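# Push the pedestal through a self-closing door into the bay

## Task

Move the wheeled pedestal through the door that closes by itself and leave it parked in the yellow-taped bay in the next room. All four of its wheels must sit inside the tape, with none touching the tape. The door must have closed again before the scene is ended. Either robot or both may be used. At the end, release the pedestal and back the robots away from it. No robot may tip over or be left leaning. The result only counts if it stays put without a robot holding it.

## Robot and tools

Robots: two identical Hello Robot Stretch 4 units named r1 and r2. Each has an omni-wheel base, a mast with a vertical lift, a telescoping arm that reaches forward, a wrist with yaw, pitch and roll, and a two-finger gripper. Each is about 1.6 m tall, and its base rim lies within 0.23 m of its base origin. Cameras per robot: <r>_head_camera, <r>_head_left_camera, <r>_head_right_camera and <r>_wrist_camera, where <r> is r1 or r2.

Frames: every robot reports in its own base frame. The origin is on the floor under the base centre, with x forward, y left and z up. The odometry frame is that base frame as it was at the start of the scene. hand_pose is the pinch point between the open fingertips, given in the base frame; its printed value may be slightly off. Since each robot uses its own frame, only the images, lidar_m and wrist_depth_mm show where the robots are relative to each other.

execute_actions(actions, cameras): actions is a list holding exactly one action, or an empty list if you only want state and images back. The action is an object keyed by "r1" and/or "r2". Under each robot name you may give:
- base: exactly one relative command, measured from where the base last reported itself. {"translate_m": d} drives straight, forward positive, d from -2 to 2 m. {"strafe_m": d} slides sideways, left positive, -2 to 2 m. {"rotate_rad": d} turns in place, counter-clockwise (left) positive, -3.2 to 3.2 rad. These are offsets, not poses.
- joints: absolute targets by name. lift_m 0 to 1.2 m; arm_m 0 to 0.55 m of extension; wrist_yaw_rad -1.134 to 4.276 (0 points forward, positive turns left, 3.14 is folded back); wrist_pitch_rad -1.117 to 4.259 (0 is level, 1.57 points down); wrist_roll_rad -1.117 to 4.259 (positive is clockwise as seen from behind the gripper); gripper_m -0.038 to 0.141, the fingertip gap in metres, where values below 0 squeeze the tips together. A joint target outside its range is clipped and reported; any other bad value or unknown key rejects the whole call.
- pace: "slow", "default", "fast" or "max". Base speed is 0.1, 0.3, 0.4 or 0.6 m/s and turning is 1, 2, 3 or 4 rad/s respectively. A raised lift lowers these caps.
- contact_limits: {"arm_m": value}, a push threshold from 0 (gentlest) to 0.75; 0.5 if omitted.
- end_of_arm: "enable_torque", sent on its own, turns wrist or gripper motors back on after a torque fault.
All motions in one action start together. Omitted parts may still be chasing earlier targets. cameras is a list of camera names, or "all"; null or omitted gives all cameras, and [] gives none.

wait(seconds): lets 0 to 10 s pass with no new commands, then returns state and images.
zoom_image(camera, region): enlarges part of that camera's latest full image. region is [x0, y0, x1, y1] in pixels from the top-left corner, at most 504 by 504.
read_manual(section): returns only licence text.
finished_scene(scene): ends the current scene, identified by its number, and reports success. It cannot be undone, so first make sure the pedestal is in the bay, the door has shut and the robots have let go and pulled back.

Result lines: base_status and joint_status report how each commanded motion ended. "done" means the target was reached; for the base it means the wheels turned as commanded, even if they slipped. "off_target" means it stopped short and may still be pushing. "contact_stop_at_<key>" means it hit something and that part went slack. "limit_stop_at_<name>" means a built-in limit stopped it; "limit_stop_at_tilt" means a lean over 6 degrees left the lift, arm and wheels slack. "torque_fault" means a wrist or gripper motor shut off. on_its_own describes things not commanded in this call, where "held at" is a target rather than a position. base_odometry (x, y, heading in radians, left positive) comes from wheel counts only. If turned_by_wheels and turned_by_imu differ by more than about 0.1 rad, the base likely bumped or slipped. base_tilt is in degrees, positive for leaning forward or right. motor_effort is a percentage of maximum, with the peak in brackets. lidar_m gives 12 distances in metres in 30-degree sectors: the first points ahead and the rest go counter-clockwise (4th left, 7th behind, 10th right), and "-" means nothing seen or closer than 0.25 m. wrist_depth_mm is a 7x7 grid of depths in millimetres from 100 to 2000, read from the top left.

Cautions: do not let the two robots press into each other. Once two bases touch, even millimetres more of driving is a hard press, and nothing reports the contact. The same base command can differ by about 3 cm per metre between robots, so pushing a load with both can strain or tip them. Avoid driving or turning with heavy loads at high arm extension or high pace, and avoid hard steady pushes with a raised gripper, since the robot can tip. Keep the wrist clear of its own body (tilted up and rolled tends to trigger a stop). To unfold the wrist at the start, send lift_m 0.4 and wrist_yaw_rad 0 together. Avoid slamming the door or pedestal, dropping things and hard collisions. Shorter total robot motion is better.

Each tool is called after ">>>" in YAML: its name, and indented under it one key for each argument.

## Session

I'll start by looking at the scene.

>>> execute_actions:
  actions: []

Scene clock: 0.00 s.
r1.base_odometry: x=+0.000 y=+0.000 heading=+0.000 (m, m, rad; r1's odometry frame)
r1.turned_by_wheels: +0.000 (rad since the last result)
r1.turned_by_imu: +0.000 (rad since the last result)
r1.base_tilt: forward=+0.2 right=+1.3 (deg)
r1.lidar_m: 3.93 2.23 1.35 1.23 1.26 0.87 0.77 0.80 0.99 1.52 1.55 1.93
r1.base_status: not commanded
r1.joint_positions: lift_m=+0.237 arm_m=-0.001 wrist_yaw_rad=+3.096 wrist_pitch_rad=+0.001 wrist_roll_rad=-0.004 gripper_m=+0.057
r1.joint_status: not commanded
r1.motor_effort: lift_m=+19 arm_m=+0 wrist_yaw_rad=+1 wrist_pitch_rad=-8 wrist_roll_rad=-1 gripper_m=-4 wheel_0=+0 wheel_1=+1 wheel_2=+0 (%)
r1.hand_pose: x=-0.1146 y=+0.1005 z=+0.4148 quat_wxyz=(+0.023, +0.000, -0.002, +1.000) (m; r1's base frame)
r1.wrist_depth_mm: 138 139 917 976 1025 1078 1138 / - 138 917 960 1025 1060 1138 / - 126 205 960 1025 1060 1138 / 107 138 262 960 1025 1060 1118 / 137 854 904 960 1008 1060 1118 / 831 866 208 946 193 1042 1118 / 831 854 891 147 991 960 1008
r2.base_odometry: x=+0.000 y=+0.000 heading=+0.000 (m, m, rad; r2's odometry frame)
r2.turned_by_wheels: +0.000 (rad since the last result)
r2.turned_by_imu: +0.000 (rad since the last result)
r2.base_tilt: forward=+0.1 right=+0.2 (deg)
r2.lidar_m: 2.45 3.01 2.29 4.02 2.50 2.26 2.30 1.65 1.49 1.47 1.84 2.44
r2.base_status: not commanded
r2.joint_positions: lift_m=+0.158 arm_m=+0.000 wrist_yaw_rad=+3.039 wrist_pitch_rad=-0.004 wrist_roll_rad=-0.010 gripper_m=+0.057
r2.joint_status: not commanded
r2.motor_effort: lift_m=+21 arm_m=+0 wrist_yaw_rad=+0 wrist_pitch_rad=-7 wrist_roll_rad=-2 gripper_m=-3 wheel_0=+0 wheel_1=+0 wheel_2=+0 (%)
r2.hand_pose: x=-0.1066 y=+0.1165 z=+0.3373 quat_wxyz=(+0.051, +0.002, -0.005, +0.999) (m; r2's base frame)
r2.wrist_depth_mm: - 145 - - - - - / - 144 - - - - - / 107 143 - - - - - / 122 144 - - - - - / 1661 - - - - - - / 1255 1336 200 1366 211 1397 1397 / 866 820 878 147 854 878 931
pictures: r1_head_camera, r1_head_left_camera, r1_head_right_camera, r1_wrist_camera, r2_head_camera, r2_head_left_camera, r2_head_right_camera, r2_wrist_camera
Images, in order (width x height): r1_head_camera 420x560, r1_head_left_camera 420x672, r1_head_right_camera 420x672, r1_wrist_camera 616x392, r2_head_camera 420x560, r2_head_left_camera 420x672, r2_head_right_camera 420x672, r2_wrist_camera 616x392.

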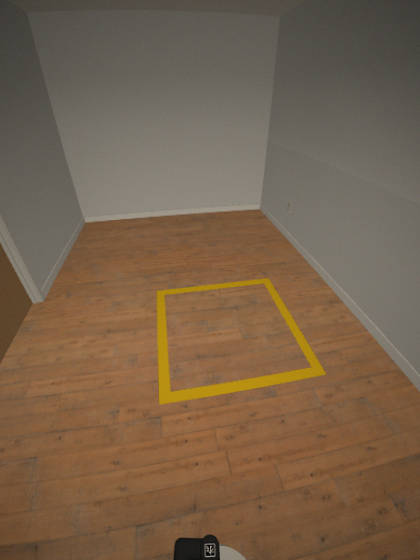

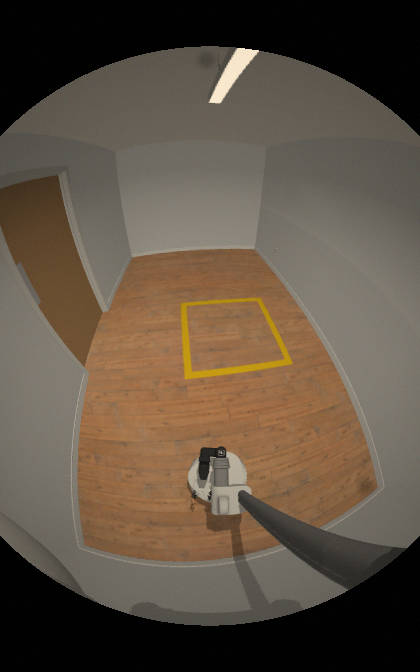

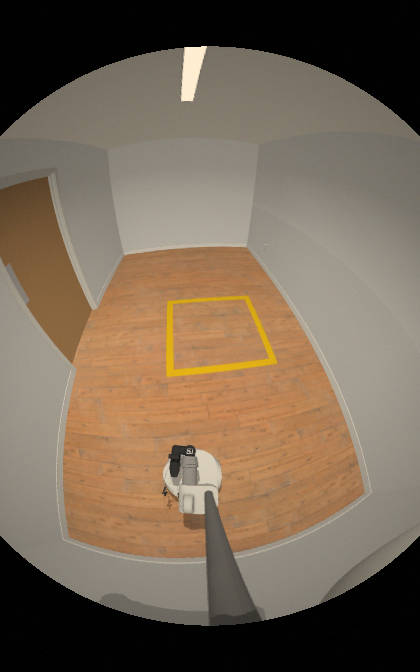

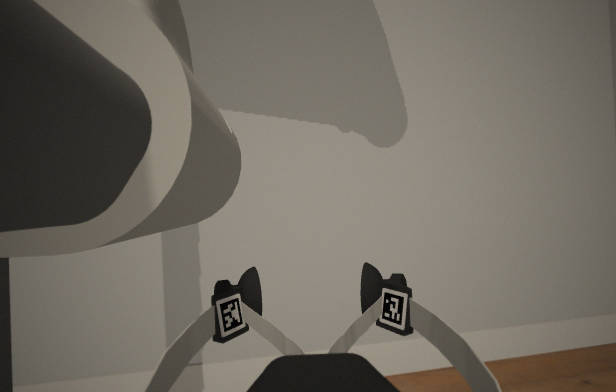

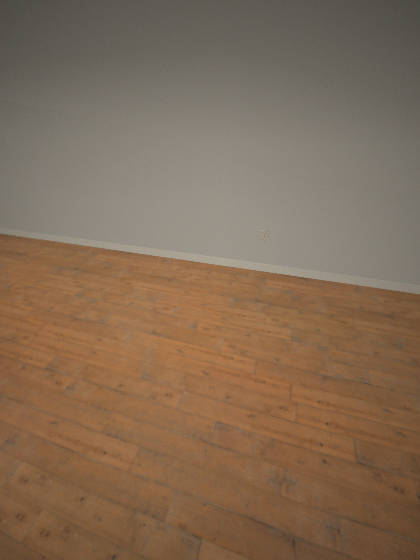

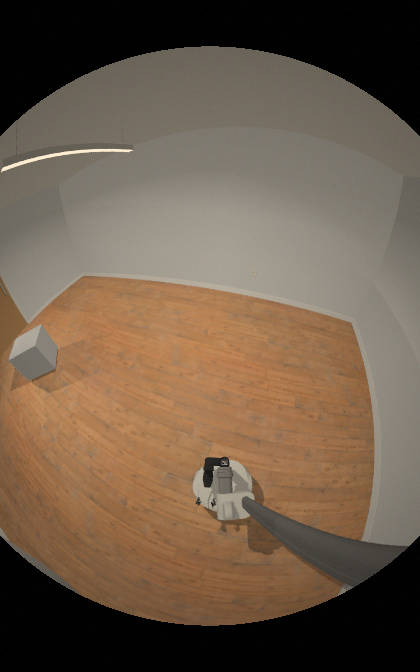

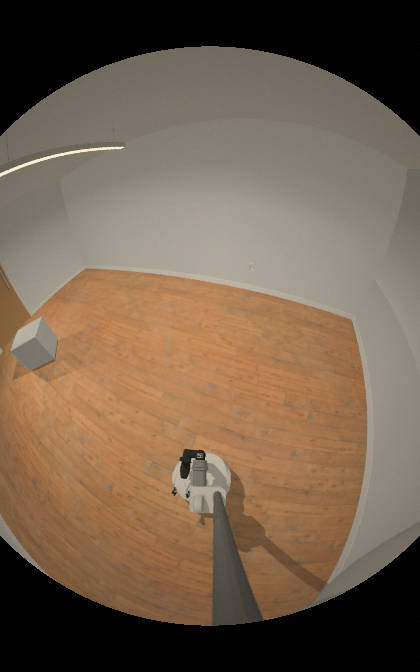

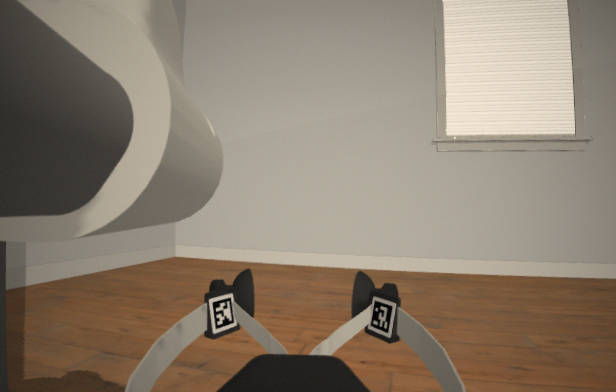

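>>> zoom_image:
  camera: "r1_head_left_camera"
  region: [0, 140, 200, 400]

>>> zoom_image:
  camera: "r2_head_left_camera"
  region: [0, 220, 150, 420]

Region (0, 140, 200, 400) of r1_head_left_camera's 420x672 image, scaled by 1.938, with more detail than that image has; it fills the left 388 columns of this view, and the rest is white.

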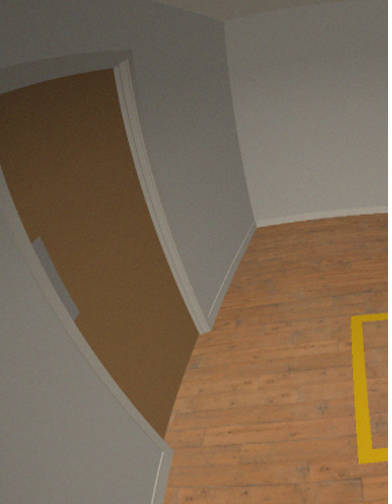

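Region (0, 220, 150, 420) of r2_head_left_camera's 420x672 image, scaled by 2.520, with more detail than that image has; it fills the left 378 columns of this view, and the rest is white.

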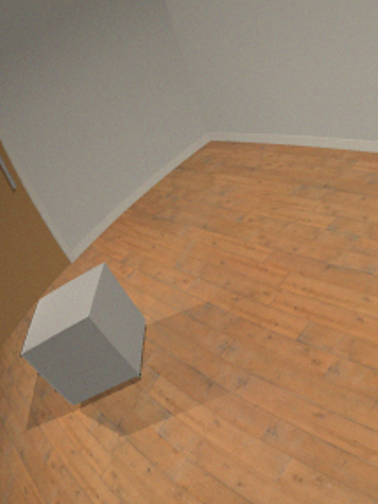

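>>> execute_actions:
  actions:
    - {"r1": {"base": {"rotate_rad": 0.9}}, "r2": {"base": {"rotate_rad": 1.4}}}

Scene clock: 4.00 s.
r1.base_odometry: x=+0.000 y=+0.000 heading=+0.899 (m, m, rad; r1's odometry frame)
r1.turned_by_wheels: +0.899 (rad since the last result)
r1.turned_by_imu: +0.900 (rad since the last result)
r1.base_tilt: forward=+0.2 right=+1.1 (deg)
r1.lidar_m: 1.47 1.24 1.22 0.91 0.78 0.77 0.89 1.52 1.56 1.76 2.99 2.64
r1.base_status: done
r1.joint_positions: lift_m=+0.237 arm_m=-0.001 wrist_yaw_rad=+3.096 wrist_pitch_rad=+0.001 wrist_roll_rad=-0.004 gripper_m=+0.057
r1.joint_status: not commanded
r1.motor_effort: lift_m=+19(19) arm_m=+0(0) wrist_yaw_rad=+2(1) wrist_pitch_rad=-8(7) wrist_roll_rad=-2(0) gripper_m=-5(2) wheel_0=-5(10) wheel_1=-7(13) wheel_2=-6(12) (%)
r1.hand_pose: x=-0.1146 y=+0.1005 z=+0.4148 quat_wxyz=(+0.023, +0.000, -0.002, +1.000) (m; r1's base frame)
r1.wrist_depth_mm: 137 139 1336 1078 904 768 676 / - 138 1281 1078 904 778 683 / - 126 205 1098 904 778 683 / 107 138 260 1098 904 778 683 / 136 1618 1366 1098 904 768 683 / 1430 1618 208 1098 192 778 683 / 1118 1098 1025 147 891 741 683
r2.base_odometry: x=+0.000 y=+0.000 heading=+1.400 (m, m, rad; r2's odometry frame)
r2.turned_by_wheels: +1.400 (rad since the last result)
r2.turned_by_imu: +1.374 (rad since the last result)
r2.base_tilt: forward=+0.1 right=+0.2 (deg)
r2.lidar_m: 2.31 2.80 2.27 2.26 1.85 1.52 1.51 1.66 2.44 2.43 2.70 2.28
r2.base_status: done
r2.joint_positions: lift_m=+0.158 arm_m=+0.001 wrist_yaw_rad=+3.039 wrist_pitch_rad=-0.004 wrist_roll_rad=-0.010 gripper_m=+0.057
r2.joint_status: not commanded
r2.motor_effort: lift_m=+20(20) arm_m=+0(0) wrist_yaw_rad=+0(1) wrist_pitch_rad=-6(6) wrist_roll_rad=-3(3) gripper_m=-4(1) wheel_0=+0(7) wheel_1=+1(7) wheel_2=+1(5) (%)
r2.hand_pose: x=-0.1066 y=+0.1165 z=+0.3373 quat_wxyz=(+0.051, +0.002, -0.005, +0.999) (m; r2's base frame)
r2.wrist_depth_mm: - 145 1661 1618 1618 1576 1576 / - 144 1708 1661 1618 1576 1537 / 107 143 1661 1661 1618 1618 1537 / 122 144 1661 1618 1618 1537 1576 / 1661 1661 1708 1661 1618 1537 1537 / 1255 1308 200 1397 211 1397 1336 / 866 809 878 147 854 878 917
pictures: r1_head_camera, r1_head_left_camera, r1_head_right_camera, r1_wrist_camera, r2_head_camera, r2_head_left_camera, r2_head_right_camera, r2_wrist_camera
camera_calibration (this result's frames):
r1_wrist_camera: T_world_to_cam=[[0.0419611, 0.998289, -0.0407185, -0.0756602], [-0.012175, -0.0402405, -0.999116, 0.47514], [-0.999045, 0.0424198, 0.0104656, 0.101119], [0, 0, 0, 1]] pos_world=[0.109982, 0.0903611, 0.470581]
r2_wrist_camera: T_world_to_cam=[[0.124528, 0.99138, 0.0407152, -0.128071], [-0.0233022, 0.0439454, -0.998762, 0.386061], [-0.991942, 0.123425, 0.0285738, 0.0968791], [0, 0, 0, 1]] pos_world=[0.121043, 0.0980446, 0.388029]
Images, in order (width x height): r1_head_camera 420x560, r1_head_left_camera 420x672, r1_head_right_camera 420x672, r1_wrist_camera 616x392, r2_head_camera 420x560, r2_head_left_camera 420x672, r2_head_right_camera 420x672, r2_wrist_camera 616x392.

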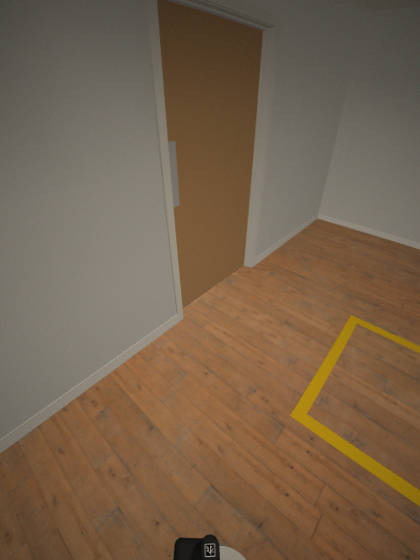

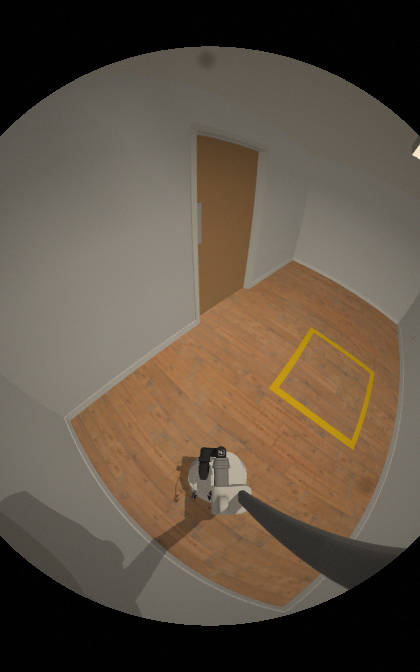

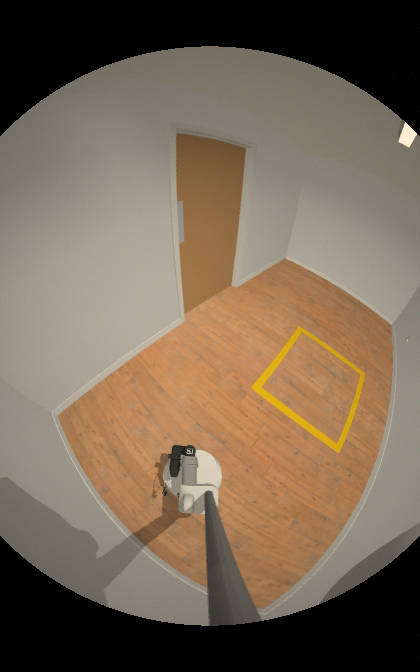

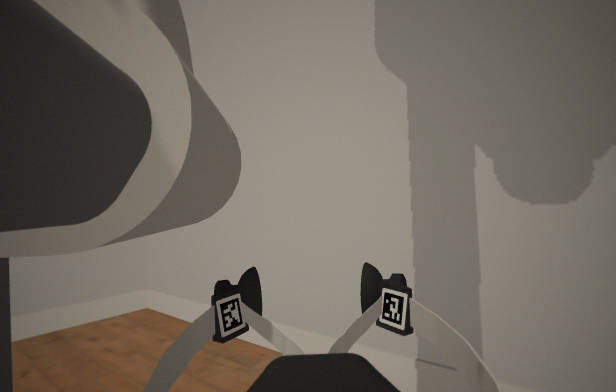

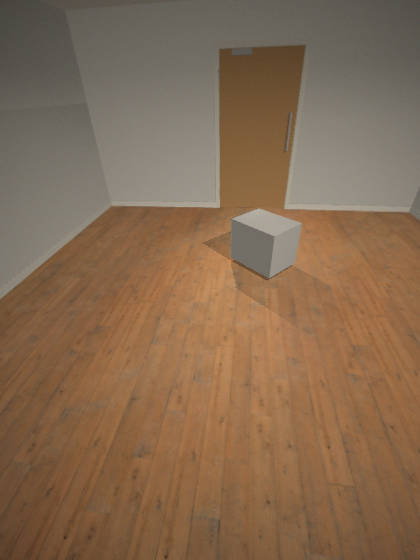

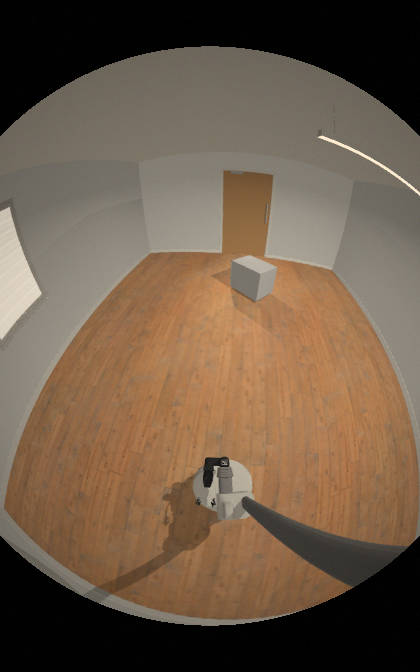

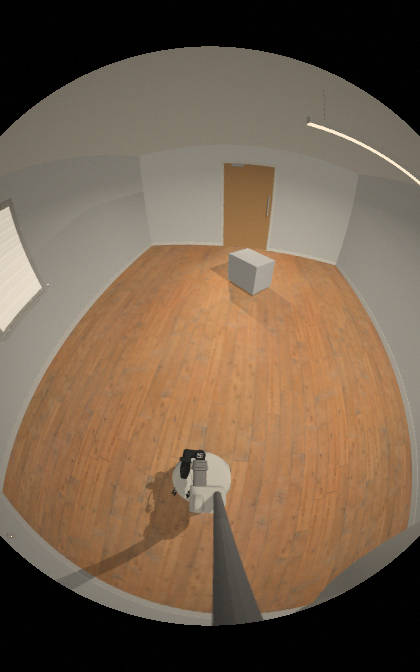

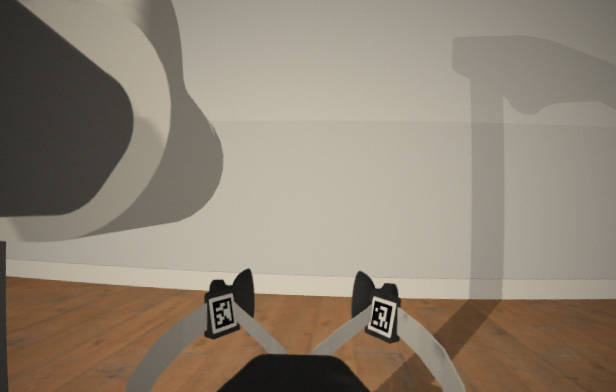

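>>> execute_actions:
  actions:
    - {"r1": {"base": {"rotate_rad": 0.8}}, "r2": {"base": {"rotate_rad": -0.14}}}
  cameras: []

>>> execute_actions:
  actions:
    - {"r1": {"base": {"strafe_m": -1.5}, "pace": "fast"}, "r2": {"base": {"translate_m": 1.2}, "pace": "fast"}}
  cameras: ["r1_head_camera", "r2_head_camera"]

Scene clock: 28.17 s.
r1.base_odometry: x=+0.000 y=+0.000 heading=+1.698 (m, m, rad; r1's odometry frame)
r1.turned_by_wheels: +0.799 (rad since the last result)
r1.turned_by_imu: +0.800 (rad since the last result)
r1.base_tilt: forward=+0.2 right=+1.3 (deg)
r1.lidar_m: 1.22 1.13 0.82 0.77 0.82 1.15 1.52 1.60 2.20 3.95 1.93 1.29
r1.base_status: done
r1.joint_positions: lift_m=+0.237 arm_m=-0.001 wrist_yaw_rad=+3.096 wrist_pitch_rad=+0.001 wrist_roll_rad=-0.004 gripper_m=+0.057
r1.joint_status: not commanded
r1.motor_effort: lift_m=+19(18) arm_m=+0(0) wrist_yaw_rad=+1(1) wrist_pitch_rad=-8(8) wrist_roll_rad=-1(2) gripper_m=-6(3) wheel_0=-3(13) wheel_1=-4(14) wheel_2=-3(12) (%)
r1.hand_pose: x=-0.1146 y=+0.1005 z=+0.4148 quat_wxyz=(+0.023, +0.000, -0.002, +1.000) (m; r1's base frame)
r1.wrist_depth_mm: 138 139 1708 1708 1708 1308 917 / - 138 1708 1708 1756 1336 917 / - 126 205 1708 1708 1308 931 / 107 138 260 1708 1756 1366 946 / 137 1618 1661 1708 1708 1336 946 / 1618 1618 208 1661 192 1281 960 / 1138 1118 1025 147 1042 960 917
r2.base_odometry: x=+0.000 y=+0.000 heading=+1.260 (m, m, rad; r2's odometry frame)
r2.turned_by_wheels: -0.140 (rad since the last result)
r2.turned_by_imu: -0.139 (rad since the last result)
r2.base_tilt: forward=+0.1 right=+0.2 (deg)
r2.lidar_m: 2.28 3.12 2.33 2.27 2.09 1.57 1.49 1.60 2.19 2.42 2.53 3.60
r2.base_status: done
r2.joint_positions: lift_m=+0.158 arm_m=+0.001 wrist_yaw_rad=+3.039 wrist_pitch_rad=-0.004 wrist_roll_rad=-0.010 gripper_m=+0.057
r2.joint_status: not commanded
r2.motor_effort: lift_m=+20(20) arm_m=+0(0) wrist_yaw_rad=+1(1) wrist_pitch_rad=-6(7) wrist_roll_rad=-3(3) gripper_m=-2(3) wheel_0=+0(5) wheel_1=+0(5) wheel_2=+0(5) (%)
r2.hand_pose: x=-0.1066 y=+0.1165 z=+0.3373 quat_wxyz=(+0.051, +0.002, -0.005, +0.999) (m; r2's base frame)
r2.wrist_depth_mm: - 145 1618 1661 1708 1708 1708 / - 144 1618 1661 1708 1708 1756 / 107 143 1618 1661 1618 1661 1756 / 122 144 1618 1661 1661 1661 1708 / 1537 1576 1618 1618 1661 1661 1708 / 1255 1308 200 1397 211 1366 1366 / 866 809 878 147 854 866 917
pictures: none
No camera images: the call's "cameras" was empty. Leave "cameras" out to get every camera's image.

Scene clock: 33.07 s.
r1.base_odometry: x=+1.488 y=+0.190 heading=+1.698 (m, m, rad; r1's odometry frame)
r1.turned_by_wheels: +0.000 (rad since the last result)
r1.turned_by_imu: -0.005 (rad since the last result)
r1.base_tilt: forward=+0.1 right=+1.3 (deg)
r1.lidar_m: 1.32 1.30 1.77 2.27 2.20 1.59 1.52 1.58 2.16 2.44 1.81 1.39
r1.base_status: done
r1.joint_positions: lift_m=+0.237 arm_m=-0.001 wrist_yaw_rad=+3.096 wrist_pitch_rad=+0.001 wrist_roll_rad=-0.004 gripper_m=+0.057
r1.joint_status: not commanded
r1.motor_effort: lift_m=+19(19) arm_m=+0(0) wrist_yaw_rad=+1(2) wrist_pitch_rad=-8(7) wrist_roll_rad=+0(1) gripper_m=-5(1) wheel_0=+2(14) wheel_1=-3(20) wheel_2=+0(2) (%)
r1.hand_pose: x=-0.1146 y=+0.1005 z=+0.4148 quat_wxyz=(+0.023, +0.000, -0.002, +1.000) (m; r1's base frame)
r1.wrist_depth_mm: 138 139 1661 1708 1756 1808 1808 / - 138 1661 1708 1708 1808 1808 / - 126 205 1708 1708 1756 1808 / 107 138 262 1661 1756 1756 1808 / 137 1618 1661 1708 1708 1756 1756 / 1576 1618 208 1661 193 1537 1537 / 1118 1098 1025 147 1060 960 1008
r2.base_odometry: x=+0.367 y=+1.143 heading=+1.260 (m, m, rad; r2's odometry frame)
r2.turned_by_wheels: +0.000 (rad since the last result)
r2.turned_by_imu: -0.006 (rad since the last result)
r2.base_tilt: forward=+0.1 right=+0.3 (deg)
r2.lidar_m: 1.13 3.10 2.32 2.22 2.34 2.79 2.70 2.82 2.56 2.47 2.59 1.10
r2.base_status: done
r2.joint_positions: lift_m=+0.158 arm_m=+0.001 wrist_yaw_rad=+3.039 wrist_pitch_rad=-0.004 wrist_roll_rad=-0.010 gripper_m=+0.057
r2.joint_status: not commanded
r2.motor_effort: lift_m=+20(20) arm_m=+0(0) wrist_yaw_rad=+0(0) wrist_pitch_rad=-6(7) wrist_roll_rad=-2(3) gripper_m=-1(2) wheel_0=+0(6) wheel_1=+0(5) wheel_2=+1(11) (%)
r2.hand_pose: x=-0.1066 y=+0.1165 z=+0.3373 quat_wxyz=(+0.051, +0.002, -0.005, +0.999) (m; r2's base frame)
r2.wrist_depth_mm: - 145 - - - - - / - 144 - - - - - / 107 144 - - - - - / 122 144 - - - - - / 1863 - - - - - - / 1255 1308 200 1397 211 1397 1397 / 866 809 878 147 854 866 931
pictures: r1_head_camera, r2_head_camera
Images, in order (width x height): r1_head_camera 420x560, r2_head_camera 420x560.

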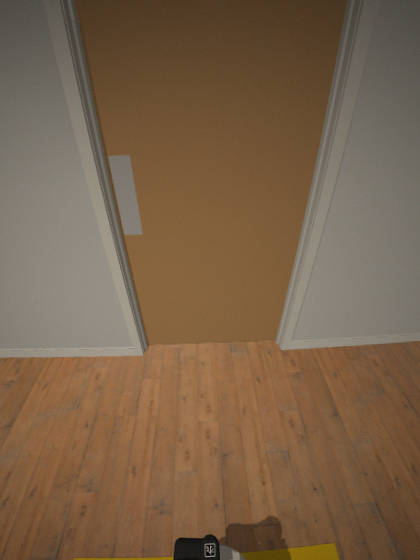

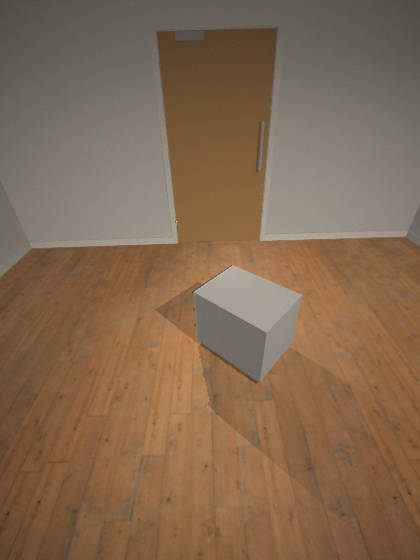

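>>> execute_actions:
  actions:
    - {"r1": {"base": {"translate_m": 1.0}}}
  cameras: ["r1_head_camera"]

>>> execute_actions:
  actions:
    - {"r1": {"base": {"translate_m": 0.5}, "pace": "slow"}}
  cameras: ["r1_head_camera", "r1_head_left_camera", "r2_head_camera"]

Scene clock: 46.57 s.
r1.base_odometry: x=+1.361 y=+1.182 heading=+1.698 (m, m, rad; r1's odometry frame)
r1.turned_by_wheels: +0.001 (rad since the last result)
r1.turned_by_imu: -0.003 (rad since the last result)
r1.base_tilt: forward=+0.1 right=+1.2 (deg)
r1.lidar_m: 0.32 0.35 0.46 1.01 2.37 2.65 2.53 2.66 2.51 1.12 0.51 0.33
r1.base_status: done
r1.joint_positions: lift_m=+0.237 arm_m=-0.001 wrist_yaw_rad=+3.096 wrist_pitch_rad=+0.001 wrist_roll_rad=-0.004 gripper_m=+0.057
r1.joint_status: not commanded
r1.motor_effort: lift_m=+19(19) arm_m=+0(0) wrist_yaw_rad=+1(0) wrist_pitch_rad=-8(8) wrist_roll_rad=-4(2) gripper_m=-2(5) wheel_0=+4(10) wheel_1=+6(11) wheel_2=-4(15) (%)
r1.hand_pose: x=-0.1146 y=+0.1005 z=+0.4148 quat_wxyz=(+0.023, +0.000, -0.002, +1.000) (m; r1's base frame)
r1.wrist_depth_mm: 138 139 - - - - - / - 138 - - - - - / - 126 204 - - - - / 107 138 262 - - - - / 137 - - - - - - / 1756 1756 208 1661 192 1537 1499 / 1118 1118 1008 147 1060 960 1008
r2.base_odometry: x=+0.367 y=+1.143 heading=+1.260 (m, m, rad; r2's odometry frame)
r2.turned_by_wheels: +0.000 (rad since the last result)
r2.turned_by_imu: -0.002 (rad since the last result)
r2.base_tilt: forward=+0.1 right=+0.3 (deg)
r2.lidar_m: 1.13 3.10 2.31 2.21 2.35 2.80 2.69 2.82 2.56 2.47 2.58 1.11
r2.base_status: not commanded
r2.joint_positions: lift_m=+0.158 arm_m=+0.001 wrist_yaw_rad=+3.039 wrist_pitch_rad=-0.004 wrist_roll_rad=-0.010 gripper_m=+0.057
r2.joint_status: not commanded
r2.motor_effort: lift_m=+20(20) arm_m=+0(0) wrist_yaw_rad=+0(0) wrist_pitch_rad=-6(7) wrist_roll_rad=-3(3) gripper_m=-1(1) wheel_0=+0(0) wheel_1=+0(0) wheel_2=+1(1) (%)
r2.hand_pose: x=-0.1066 y=+0.1165 z=+0.3373 quat_wxyz=(+0.051, +0.002, -0.005, +0.999) (m; r2's base frame)
r2.wrist_depth_mm: - 145 - - - - - / - 144 - - - - - / 107 143 - - - - - / 122 144 - - - - - / 1921 - - - - - - / 1255 1308 200 1397 211 1397 1397 / 854 809 878 148 854 878 946
pictures: r1_head_camera
Images, in order (width x height): r1_head_camera 420x560.

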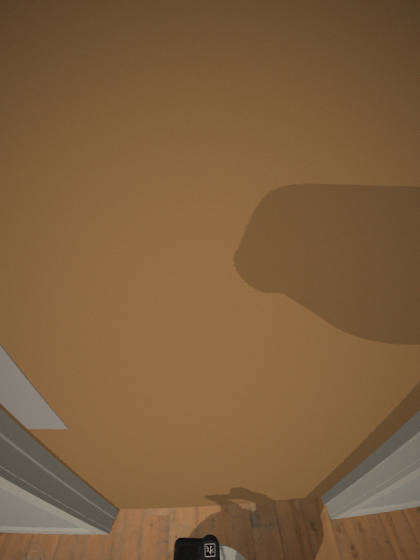

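Scene clock: 52.83 s.
r1.base_odometry: x=+1.297 y=+1.677 heading=+1.698 (m, m, rad; r1's odometry frame)
r1.turned_by_wheels: +0.000 (rad since the last result)
r1.turned_by_imu: +0.004 (rad since the last result)
r1.base_tilt: forward=+0.1 right=+1.2 (deg)
r1.lidar_m: 0.25 0.30 2.39 0.41 0.42 3.15 3.06 3.14 0.57 0.26 0.25 -
r1.base_status: done
r1.joint_positions: lift_m=+0.237 arm_m=-0.001 wrist_yaw_rad=+3.096 wrist_pitch_rad=+0.001 wrist_roll_rad=-0.004 gripper_m=+0.057
r1.joint_status: not commanded
r1.motor_effort: lift_m=+19(19) arm_m=+0(0) wrist_yaw_rad=+1(1) wrist_pitch_rad=-8(8) wrist_roll_rad=+0(0) gripper_m=-1(6) wheel_0=+13(30) wheel_1=+7(22) wheel_2=-23(29) (%)
r1.hand_pose: x=-0.1146 y=+0.1005 z=+0.4148 quat_wxyz=(+0.023, +0.000, -0.002, +1.000) (m; r1's base frame)
r1.wrist_depth_mm: 138 139 - - - - - / - 138 - - - - - / - 126 205 - - - - / 107 138 262 - - - - / 137 - - - - - - / 1756 1756 208 1661 193 1576 1537 / 1118 1118 1025 147 1042 960 1008
r2.base_odometry: x=+0.367 y=+1.143 heading=+1.260 (m, m, rad; r2's odometry frame)
r2.turned_by_wheels: +0.000 (rad since the last result)
r2.turned_by_imu: -0.002 (rad since the last result)
r2.base_tilt: forward=+0.1 right=+0.3 (deg)
r2.lidar_m: 1.12 3.09 2.31 2.19 2.34 2.80 2.72 2.86 2.55 2.47 2.60 1.11
r2.base_status: not commanded
r2.joint_positions: lift_m=+0.158 arm_m=+0.001 wrist_yaw_rad=+3.039 wrist_pitch_rad=-0.004 wrist_roll_rad=-0.010 gripper_m=+0.057
r2.joint_status: not commanded
r2.motor_effort: lift_m=+20(20) arm_m=+0(0) wrist_yaw_rad=+1(0) wrist_pitch_rad=-7(7) wrist_roll_rad=-3(3) gripper_m=-2(2) wheel_0=+0(0) wheel_1=+0(0) wheel_2=+1(1) (%)
r2.hand_pose: x=-0.1066 y=+0.1165 z=+0.3373 quat_wxyz=(+0.051, +0.002, -0.005, +0.999) (m; r2's base frame)
r2.wrist_depth_mm: - 145 - - - - - / - 144 - - - - - / 107 143 - - - - - / 122 144 - - - - - / 1863 - - - - - - / 1229 1308 200 1430 212 1397 1397 / 866 809 878 147 866 878 917
pictures: r1_head_camera, r1_head_left_camera, r2_head_camera
Images, in order (width x height): r1_head_camera 420x560, r1_head_left_camera 420x672, r2_head_camera 420x560.

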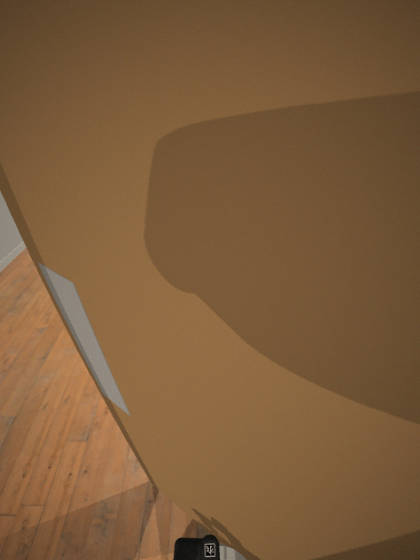

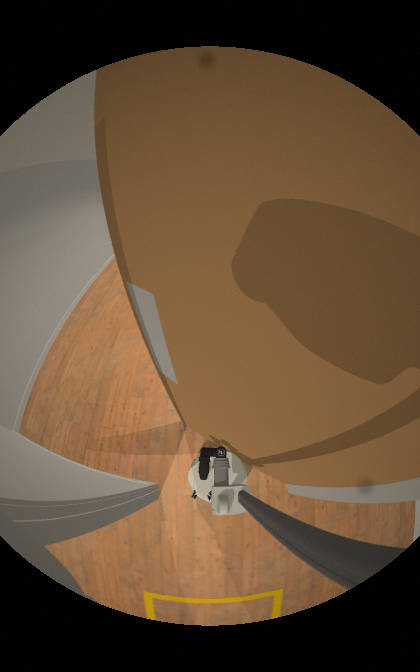

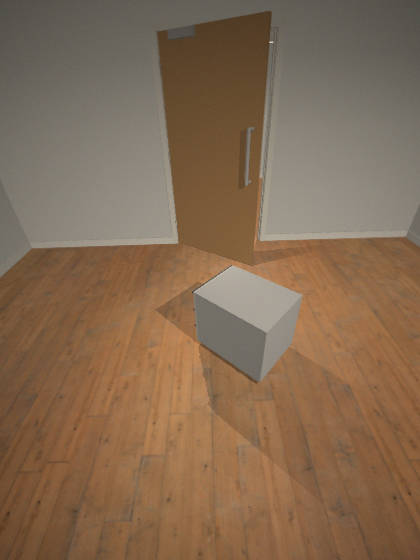

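>>> execute_actions:
  actions:
    - {"r1": {"base": {"translate_m": 0.45}, "pace": "slow"}}
  cameras: ["r1_head_camera", "r1_head_left_camera", "r2_head_camera"]

Scene clock: 61.10 s.
r1.base_odometry: x=+1.240 y=+2.122 heading=+1.698 (m, m, rad; r1's odometry frame)
r1.turned_by_wheels: +0.000 (rad since the last result)
r1.turned_by_imu: -0.005 (rad since the last result)
r1.base_tilt: forward=+0.1 right=+1.2 (deg)
r1.lidar_m: 0.30 1.06 2.40 2.22 0.76 0.70 3.54 0.71 0.28 0.25 - 0.25
r1.base_status: done
r1.joint_positions: lift_m=+0.237 arm_m=-0.001 wrist_yaw_rad=+3.096 wrist_pitch_rad=+0.001 wrist_roll_rad=-0.004 gripper_m=+0.057
r1.joint_status: not commanded
r1.motor_effort: lift_m=+19(19) arm_m=+0(0) wrist_yaw_rad=+1(1) wrist_pitch_rad=-7(8) wrist_roll_rad=-2(1) gripper_m=-4(6) wheel_0=+11(15) wheel_1=+4(6) wheel_2=-18(31) (%)
r1.hand_pose: x=-0.1146 y=+0.1005 z=+0.4148 quat_wxyz=(+0.023, +0.000, -0.002, +1.000) (m; r1's base frame)
r1.wrist_depth_mm: 137 139 - - - 707 715 / - 139 - - - 707 715 / - 126 204 - - 707 715 / 107 138 260 - - 707 715 / 137 - - - - 699 715 / 1756 1756 209 1618 193 699 707 / 1138 1118 1008 147 1042 683 707
r2.base_odometry: x=+0.367 y=+1.143 heading=+1.260 (m, m, rad; r2's odometry frame)
r2.turned_by_wheels: +0.000 (rad since the last result)
r2.turned_by_imu: -0.002 (rad since the last result)
r2.base_tilt: forward=+0.1 right=+0.2 (deg)
r2.lidar_m: 1.12 3.12 2.31 2.22 2.31 2.78 2.72 2.84 2.53 2.46 2.59 1.09
r2.base_status: not commanded
r2.joint_positions: lift_m=+0.158 arm_m=+0.001 wrist_yaw_rad=+3.039 wrist_pitch_rad=-0.004 wrist_roll_rad=-0.010 gripper_m=+0.057
r2.joint_status: not commanded
r2.motor_effort: lift_m=+21(20) arm_m=+0(0) wrist_yaw_rad=+0(0) wrist_pitch_rad=-7(6) wrist_roll_rad=-3(3) gripper_m=-3(1) wheel_0=+0(0) wheel_1=+0(0) wheel_2=+1(1) (%)
r2.hand_pose: x=-0.1066 y=+0.1165 z=+0.3373 quat_wxyz=(+0.051, +0.002, -0.005, +0.999) (m; r2's base frame)
r2.wrist_depth_mm: - 145 - - - - - / - 144 - - - - - / 107 143 - - - - - / 121 144 - - - - - / 1863 - - - - - - / 1255 1336 200 1430 211 1430 1366 / 866 809 878 147 866 878 931
pictures: r1_head_camera, r1_head_left_camera, r2_head_camera
Images, in order (width x height): r1_head_camera 420x560, r1_head_left_camera 420x672, r2_head_camera 420x560.

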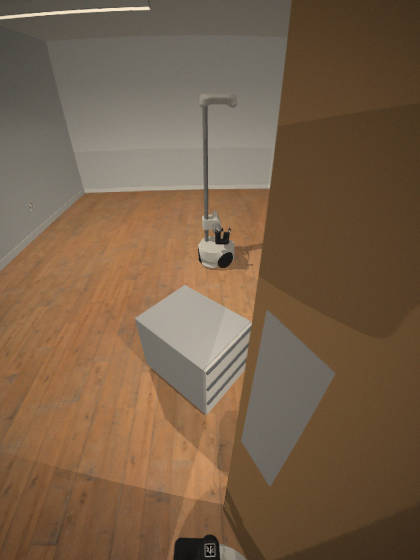

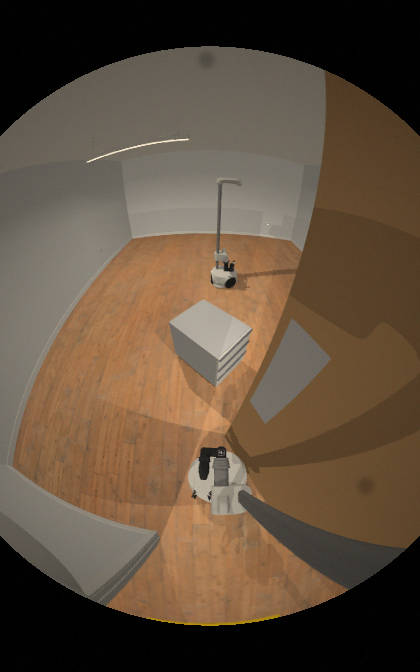

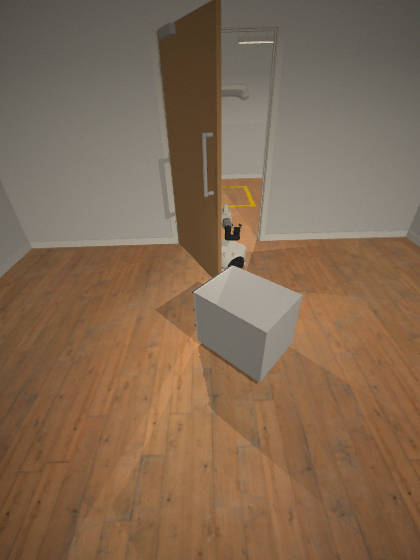

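>>> zoom_image:
  camera: "r1_head_camera"
  region: [120, 270, 270, 430]

Region (120, 270, 270, 430) of r1_head_camera's 420x560 image, scaled by 3.150, with more detail than that image has; it fills the left 472 columns of this view, and the rest is white.

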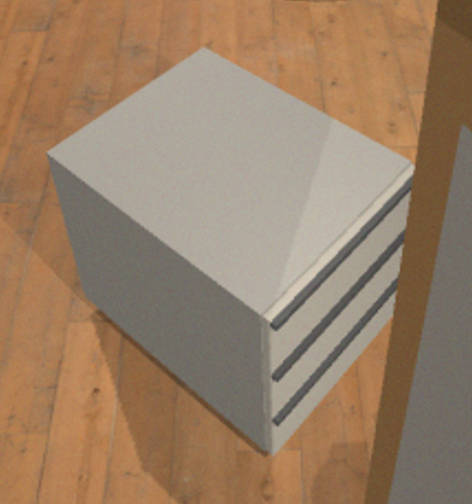

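>>> execute_actions:
  actions:
    - {"r1": {"base": {"strafe_m": -0.6}, "pace": "slow"}, "r2": {"base": {"strafe_m": -0.19}, "joints": {"lift_m": 0.8, "wrist_yaw_rad": 0.0}}}
  cameras: ["r1_head_camera", "r1_head_left_camera", "r2_head_camera"]

Scene clock: 88.50 s.
r1.base_odometry: x=+1.624 y=+2.177 heading=+1.666 (m, m, rad; r1's odometry frame)
r1.turned_by_wheels: -0.032 (rad since the last result)
r1.turned_by_imu: -0.041 (rad since the last result)
r1.base_tilt: forward=+0.2 right=+1.2 (deg)
r1.lidar_m: 0.98 0.84 2.80 2.66 0.98 3.68 3.61 0.28 0.25 - 0.25 0.28
r1.base_status: strafe_m contact_stop (by the wheels' count: -0.388 of -0.600)
r1.joint_positions: lift_m=+0.237 arm_m=-0.001 wrist_yaw_rad=+3.096 wrist_pitch_rad=+0.001 wrist_roll_rad=-0.004 gripper_m=+0.057
r1.joint_status: not commanded
r1.on_its_own: the wheels are slack since a contact_stop
r1.motor_effort: lift_m=+19(19) arm_m=+0(0) wrist_yaw_rad=+1(2) wrist_pitch_rad=-8(8) wrist_roll_rad=-1(2) gripper_m=-3(7) wheel_0=+0(32) wheel_1=+0(36) wheel_2=+0(17) (%)
r1.hand_pose: x=-0.1146 y=+0.1005 z=+0.4148 quat_wxyz=(+0.023, +0.000, -0.002, +1.000) (m; r1's base frame)
r1.wrist_depth_mm: 138 139 - - - - - / - 138 - - - - - / - 126 205 - - - - / 107 138 260 - - - - / 137 580 - - - - - / 413 621 208 1618 193 1537 1366 / 410 574 1025 147 1060 960 976
r2.base_odometry: x=+0.548 y=+1.085 heading=+1.260 (m, m, rad; r2's odometry frame)
r2.turned_by_wheels: +0.000 (rad since the last result)
r2.turned_by_imu: -0.002 (rad since the last result)
r2.base_tilt: forward=+0.2 right=+0.4 (deg)
r2.lidar_m: 1.05 2.16 2.50 2.39 2.55 2.83 2.73 2.84 2.35 2.28 2.39 1.30
r2.base_status: done
r2.joint_positions: lift_m=+0.800 arm_m=+0.001 wrist_yaw_rad=+0.000 wrist_pitch_rad=-0.004 wrist_roll_rad=-0.010 gripper_m=+0.057
r2.joint_status: all done
r2.motor_effort: lift_m=+25(26) arm_m=+0(0) wrist_yaw_rad=-1(4) wrist_pitch_rad=-7(7) wrist_roll_rad=-3(3) gripper_m=-3(2) wheel_0=-1(8) wheel_1=+0(7) wheel_2=+0(1) (%)
r2.hand_pose: x=+0.4599 y=-0.0873 z=+0.9789 quat_wxyz=(+1.000, -0.005, -0.002, +0.000) (m; r2's base frame)
r2.wrist_depth_mm: - - - - - - - / - - - - - - - / - - - - - - - / - - - - - - - / - - - - - - - / - - 200 - 211 - - / - - 1576 148 1205 - -
pictures: r1_head_camera, r1_head_left_camera, r2_head_camera
Images, in order (width x height): r1_head_camera 420x560, r1_head_left_camera 420x672, r2_head_camera 420x560.

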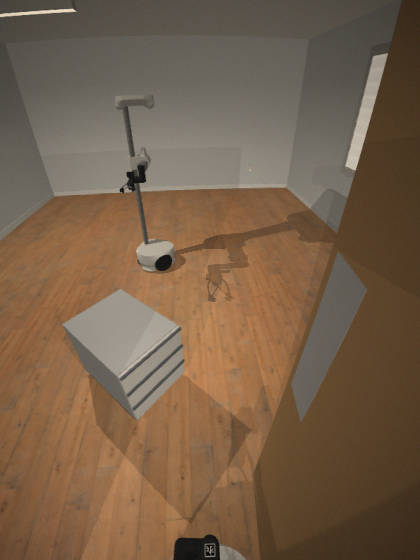

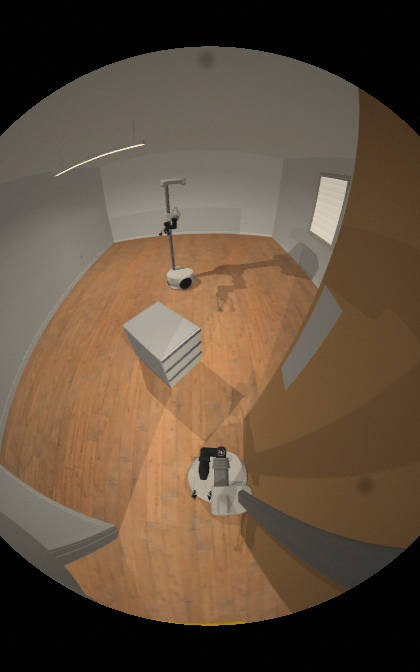

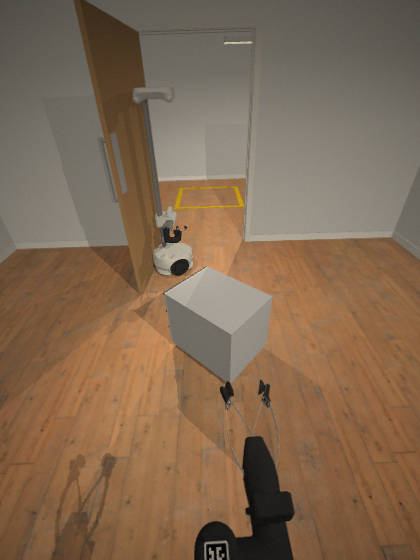

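>>> execute_actions:
  actions:
    - {"r1": {"base": {"strafe_m": 0.005}, "pace": "slow"}, "r2": {"base": {"strafe_m": 1.15}, "joints": {"gripper_m": 0.12}, "pace": "fast"}}
  cameras: ["r1_head_left_camera", "r2_head_camera"]

>>> execute_actions:
  actions:
    - {"r2": {"base": {"translate_m": 2.0}, "pace": "fast"}}
  cameras: ["r1_head_left_camera", "r2_head_camera", "r2_head_right_camera"]

Scene clock: 108.83 s.
r1.base_odometry: x=+1.619 y=+2.176 heading=+1.666 (m, m, rad; r1's odometry frame)
r1.turned_by_wheels: +0.000 (rad since the last result)
r1.turned_by_imu: -0.001 (rad since the last result)
r1.base_tilt: forward=+0.1 right=+1.2 (deg)
r1.lidar_m: 0.96 0.86 2.84 2.67 0.97 3.70 3.59 0.26 0.25 - 0.25 0.28
r1.base_status: done
r1.joint_positions: lift_m=+0.237 arm_m=-0.001 wrist_yaw_rad=+3.096 wrist_pitch_rad=+0.001 wrist_roll_rad=-0.004 gripper_m=+0.057
r1.joint_status: not commanded
r1.motor_effort: lift_m=+19(19) arm_m=+0(0) wrist_yaw_rad=+1(1) wrist_pitch_rad=-8(8) wrist_roll_rad=-1(2) gripper_m=-2(1) wheel_0=-2(9) wheel_1=+0(8) wheel_2=+0(1) (%)
r1.hand_pose: x=-0.1146 y=+0.1005 z=+0.4148 quat_wxyz=(+0.023, +0.000, -0.002, +1.000) (m; r1's base frame)
r1.wrist_depth_mm: 138 139 - - - - - / - 138 - - - - - / - 126 205 - - - - / 107 138 262 - - - - / 137 591 - - - - - / 415 634 209 1618 193 1537 1366 / 413 580 1025 147 1060 960 946
r2.base_odometry: x=-0.548 y=+1.436 heading=+1.260 (m, m, rad; r2's odometry frame)
r2.turned_by_wheels: +0.000 (rad since the last result)
r2.turned_by_imu: -0.002 (rad since the last result)
r2.base_tilt: forward=+0.1 right=+0.5 (deg)
r2.lidar_m: 2.15 1.78 1.33 1.22 1.31 1.91 2.69 2.80 3.54 3.43 1.66 1.63
r2.base_status: done
r2.joint_positions: lift_m=+0.800 arm_m=+0.001 wrist_yaw_rad=+0.000 wrist_pitch_rad=-0.004 wrist_roll_rad=-0.010 gripper_m=+0.120
r2.joint_status: all done
r2.motor_effort: lift_m=+24(25) arm_m=+0(0) wrist_yaw_rad=+0(0) wrist_pitch_rad=-7(6) wrist_roll_rad=-3(3) gripper_m=+1(1) wheel_0=+1(13) wheel_1=-1(11) wheel_2=+0(0) (%)
r2.hand_pose: x=+0.4599 y=-0.0874 z=+0.9790 quat_wxyz=(+1.000, -0.005, -0.002, +0.000) (m; r2's base frame)
r2.wrist_depth_mm: 1808 - - - - - - / 1808 - - - - - - / 1808 - - - - - - / 1756 - - - - - - / 1808 - - - - - - / 1808 - - - 216 - - / 1808 - - 144 - - 1281
pictures: r1_head_left_camera, r2_head_camera
Images, in order (width x height): r1_head_left_camera 420x672, r2_head_camera 420x560.

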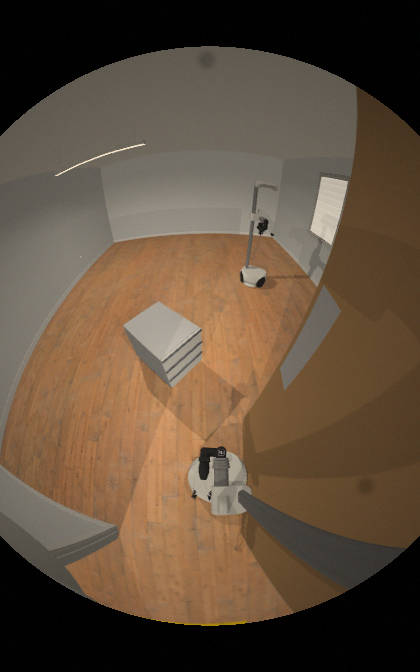

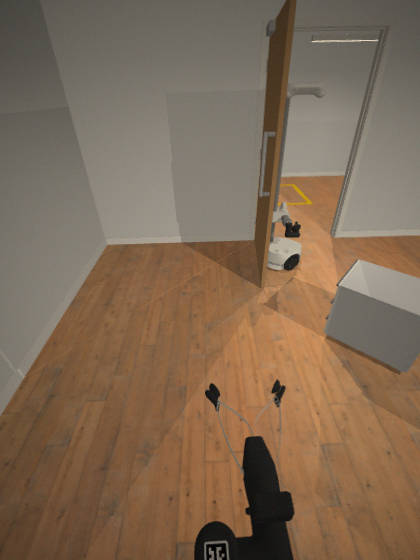

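Scene clock: 115.33 s.
r1.base_odometry: x=+1.619 y=+2.176 heading=+1.666 (m, m, rad; r1's odometry frame)
r1.turned_by_wheels: +0.000 (rad since the last result)
r1.turned_by_imu: -0.001 (rad since the last result)
r1.base_tilt: forward=+0.2 right=+1.2 (deg)
r1.lidar_m: 0.94 0.85 2.81 2.64 0.97 3.70 3.60 0.28 0.25 - 0.25 0.28
r1.base_status: not commanded
r1.joint_positions: lift_m=+0.237 arm_m=-0.001 wrist_yaw_rad=+3.096 wrist_pitch_rad=+0.001 wrist_roll_rad=-0.004 gripper_m=+0.057
r1.joint_status: not commanded
r1.motor_effort: lift_m=+18(19) arm_m=+0(0) wrist_yaw_rad=+0(1) wrist_pitch_rad=-8(8) wrist_roll_rad=-3(1) gripper_m=-1(2) wheel_0=-2(2) wheel_1=+0(0) wheel_2=+0(0) (%)
r1.hand_pose: x=-0.1146 y=+0.1005 z=+0.4148 quat_wxyz=(+0.023, +0.000, -0.002, +1.000) (m; r1's base frame)
r1.wrist_depth_mm: 138 139 - - - - - / - 138 - - - - - / - 126 205 - - - - / 107 138 260 - - - - / 137 597 - - - - - / 418 634 208 1661 193 1537 1366 / 413 580 1025 147 1060 960 946
r2.base_odometry: x=+0.063 y=+3.340 heading=+1.260 (m, m, rad; r2's odometry frame)
r2.turned_by_wheels: +0.000 (rad since the last result)
r2.turned_by_imu: -0.009 (rad since the last result)
r2.base_tilt: forward=+0.1 right=+0.3 (deg)
r2.lidar_m: 1.10 1.16 1.27 1.24 1.28 1.85 - 4.86 0.98 0.52 0.47 0.82
r2.base_status: done
r2.joint_positions: lift_m=+0.800 arm_m=+0.001 wrist_yaw_rad=+0.000 wrist_pitch_rad=-0.004 wrist_roll_rad=-0.010 gripper_m=+0.120
r2.joint_status: not commanded
r2.motor_effort: lift_m=+24(24) arm_m=+0(0) wrist_yaw_rad=+0(0) wrist_pitch_rad=-7(7) wrist_roll_rad=-3(3) gripper_m=+1(1) wheel_0=+0(5) wheel_1=-1(9) wheel_2=+0(11) (%)
r2.hand_pose: x=+0.4599 y=-0.0874 z=+0.9790 quat_wxyz=(+1.000, -0.005, -0.002, +0.000) (m; r2's base frame)
r2.wrist_depth_mm: 946 931 931 931 917 904 798 / 931 917 931 917 917 904 778 / 931 917 917 904 904 904 778 / 931 931 917 904 891 891 778 / 931 917 917 904 904 891 778 / 931 917 904 891 216 891 768 / 917 917 904 144 904 891 778
pictures: r1_head_left_camera, r2_head_camera, r2_head_right_camera
Images, in order (width x height): r1_head_left_camera 420x672, r2_head_camera 420x560, r2_head_right_camera 420x672.

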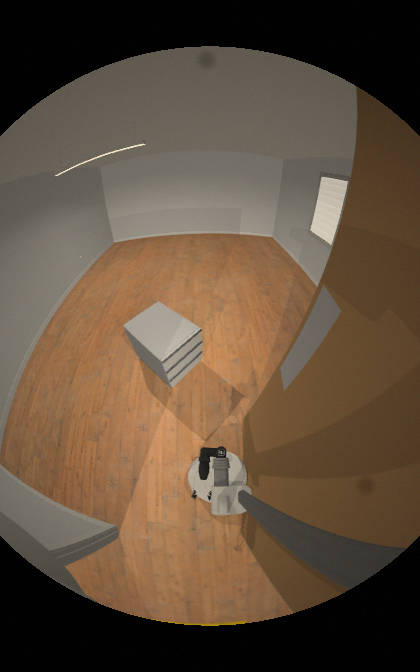

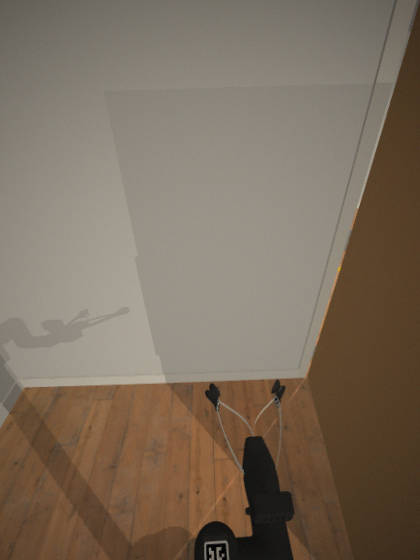

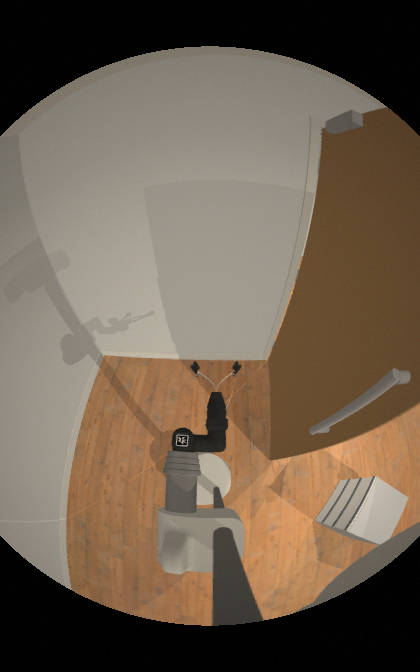

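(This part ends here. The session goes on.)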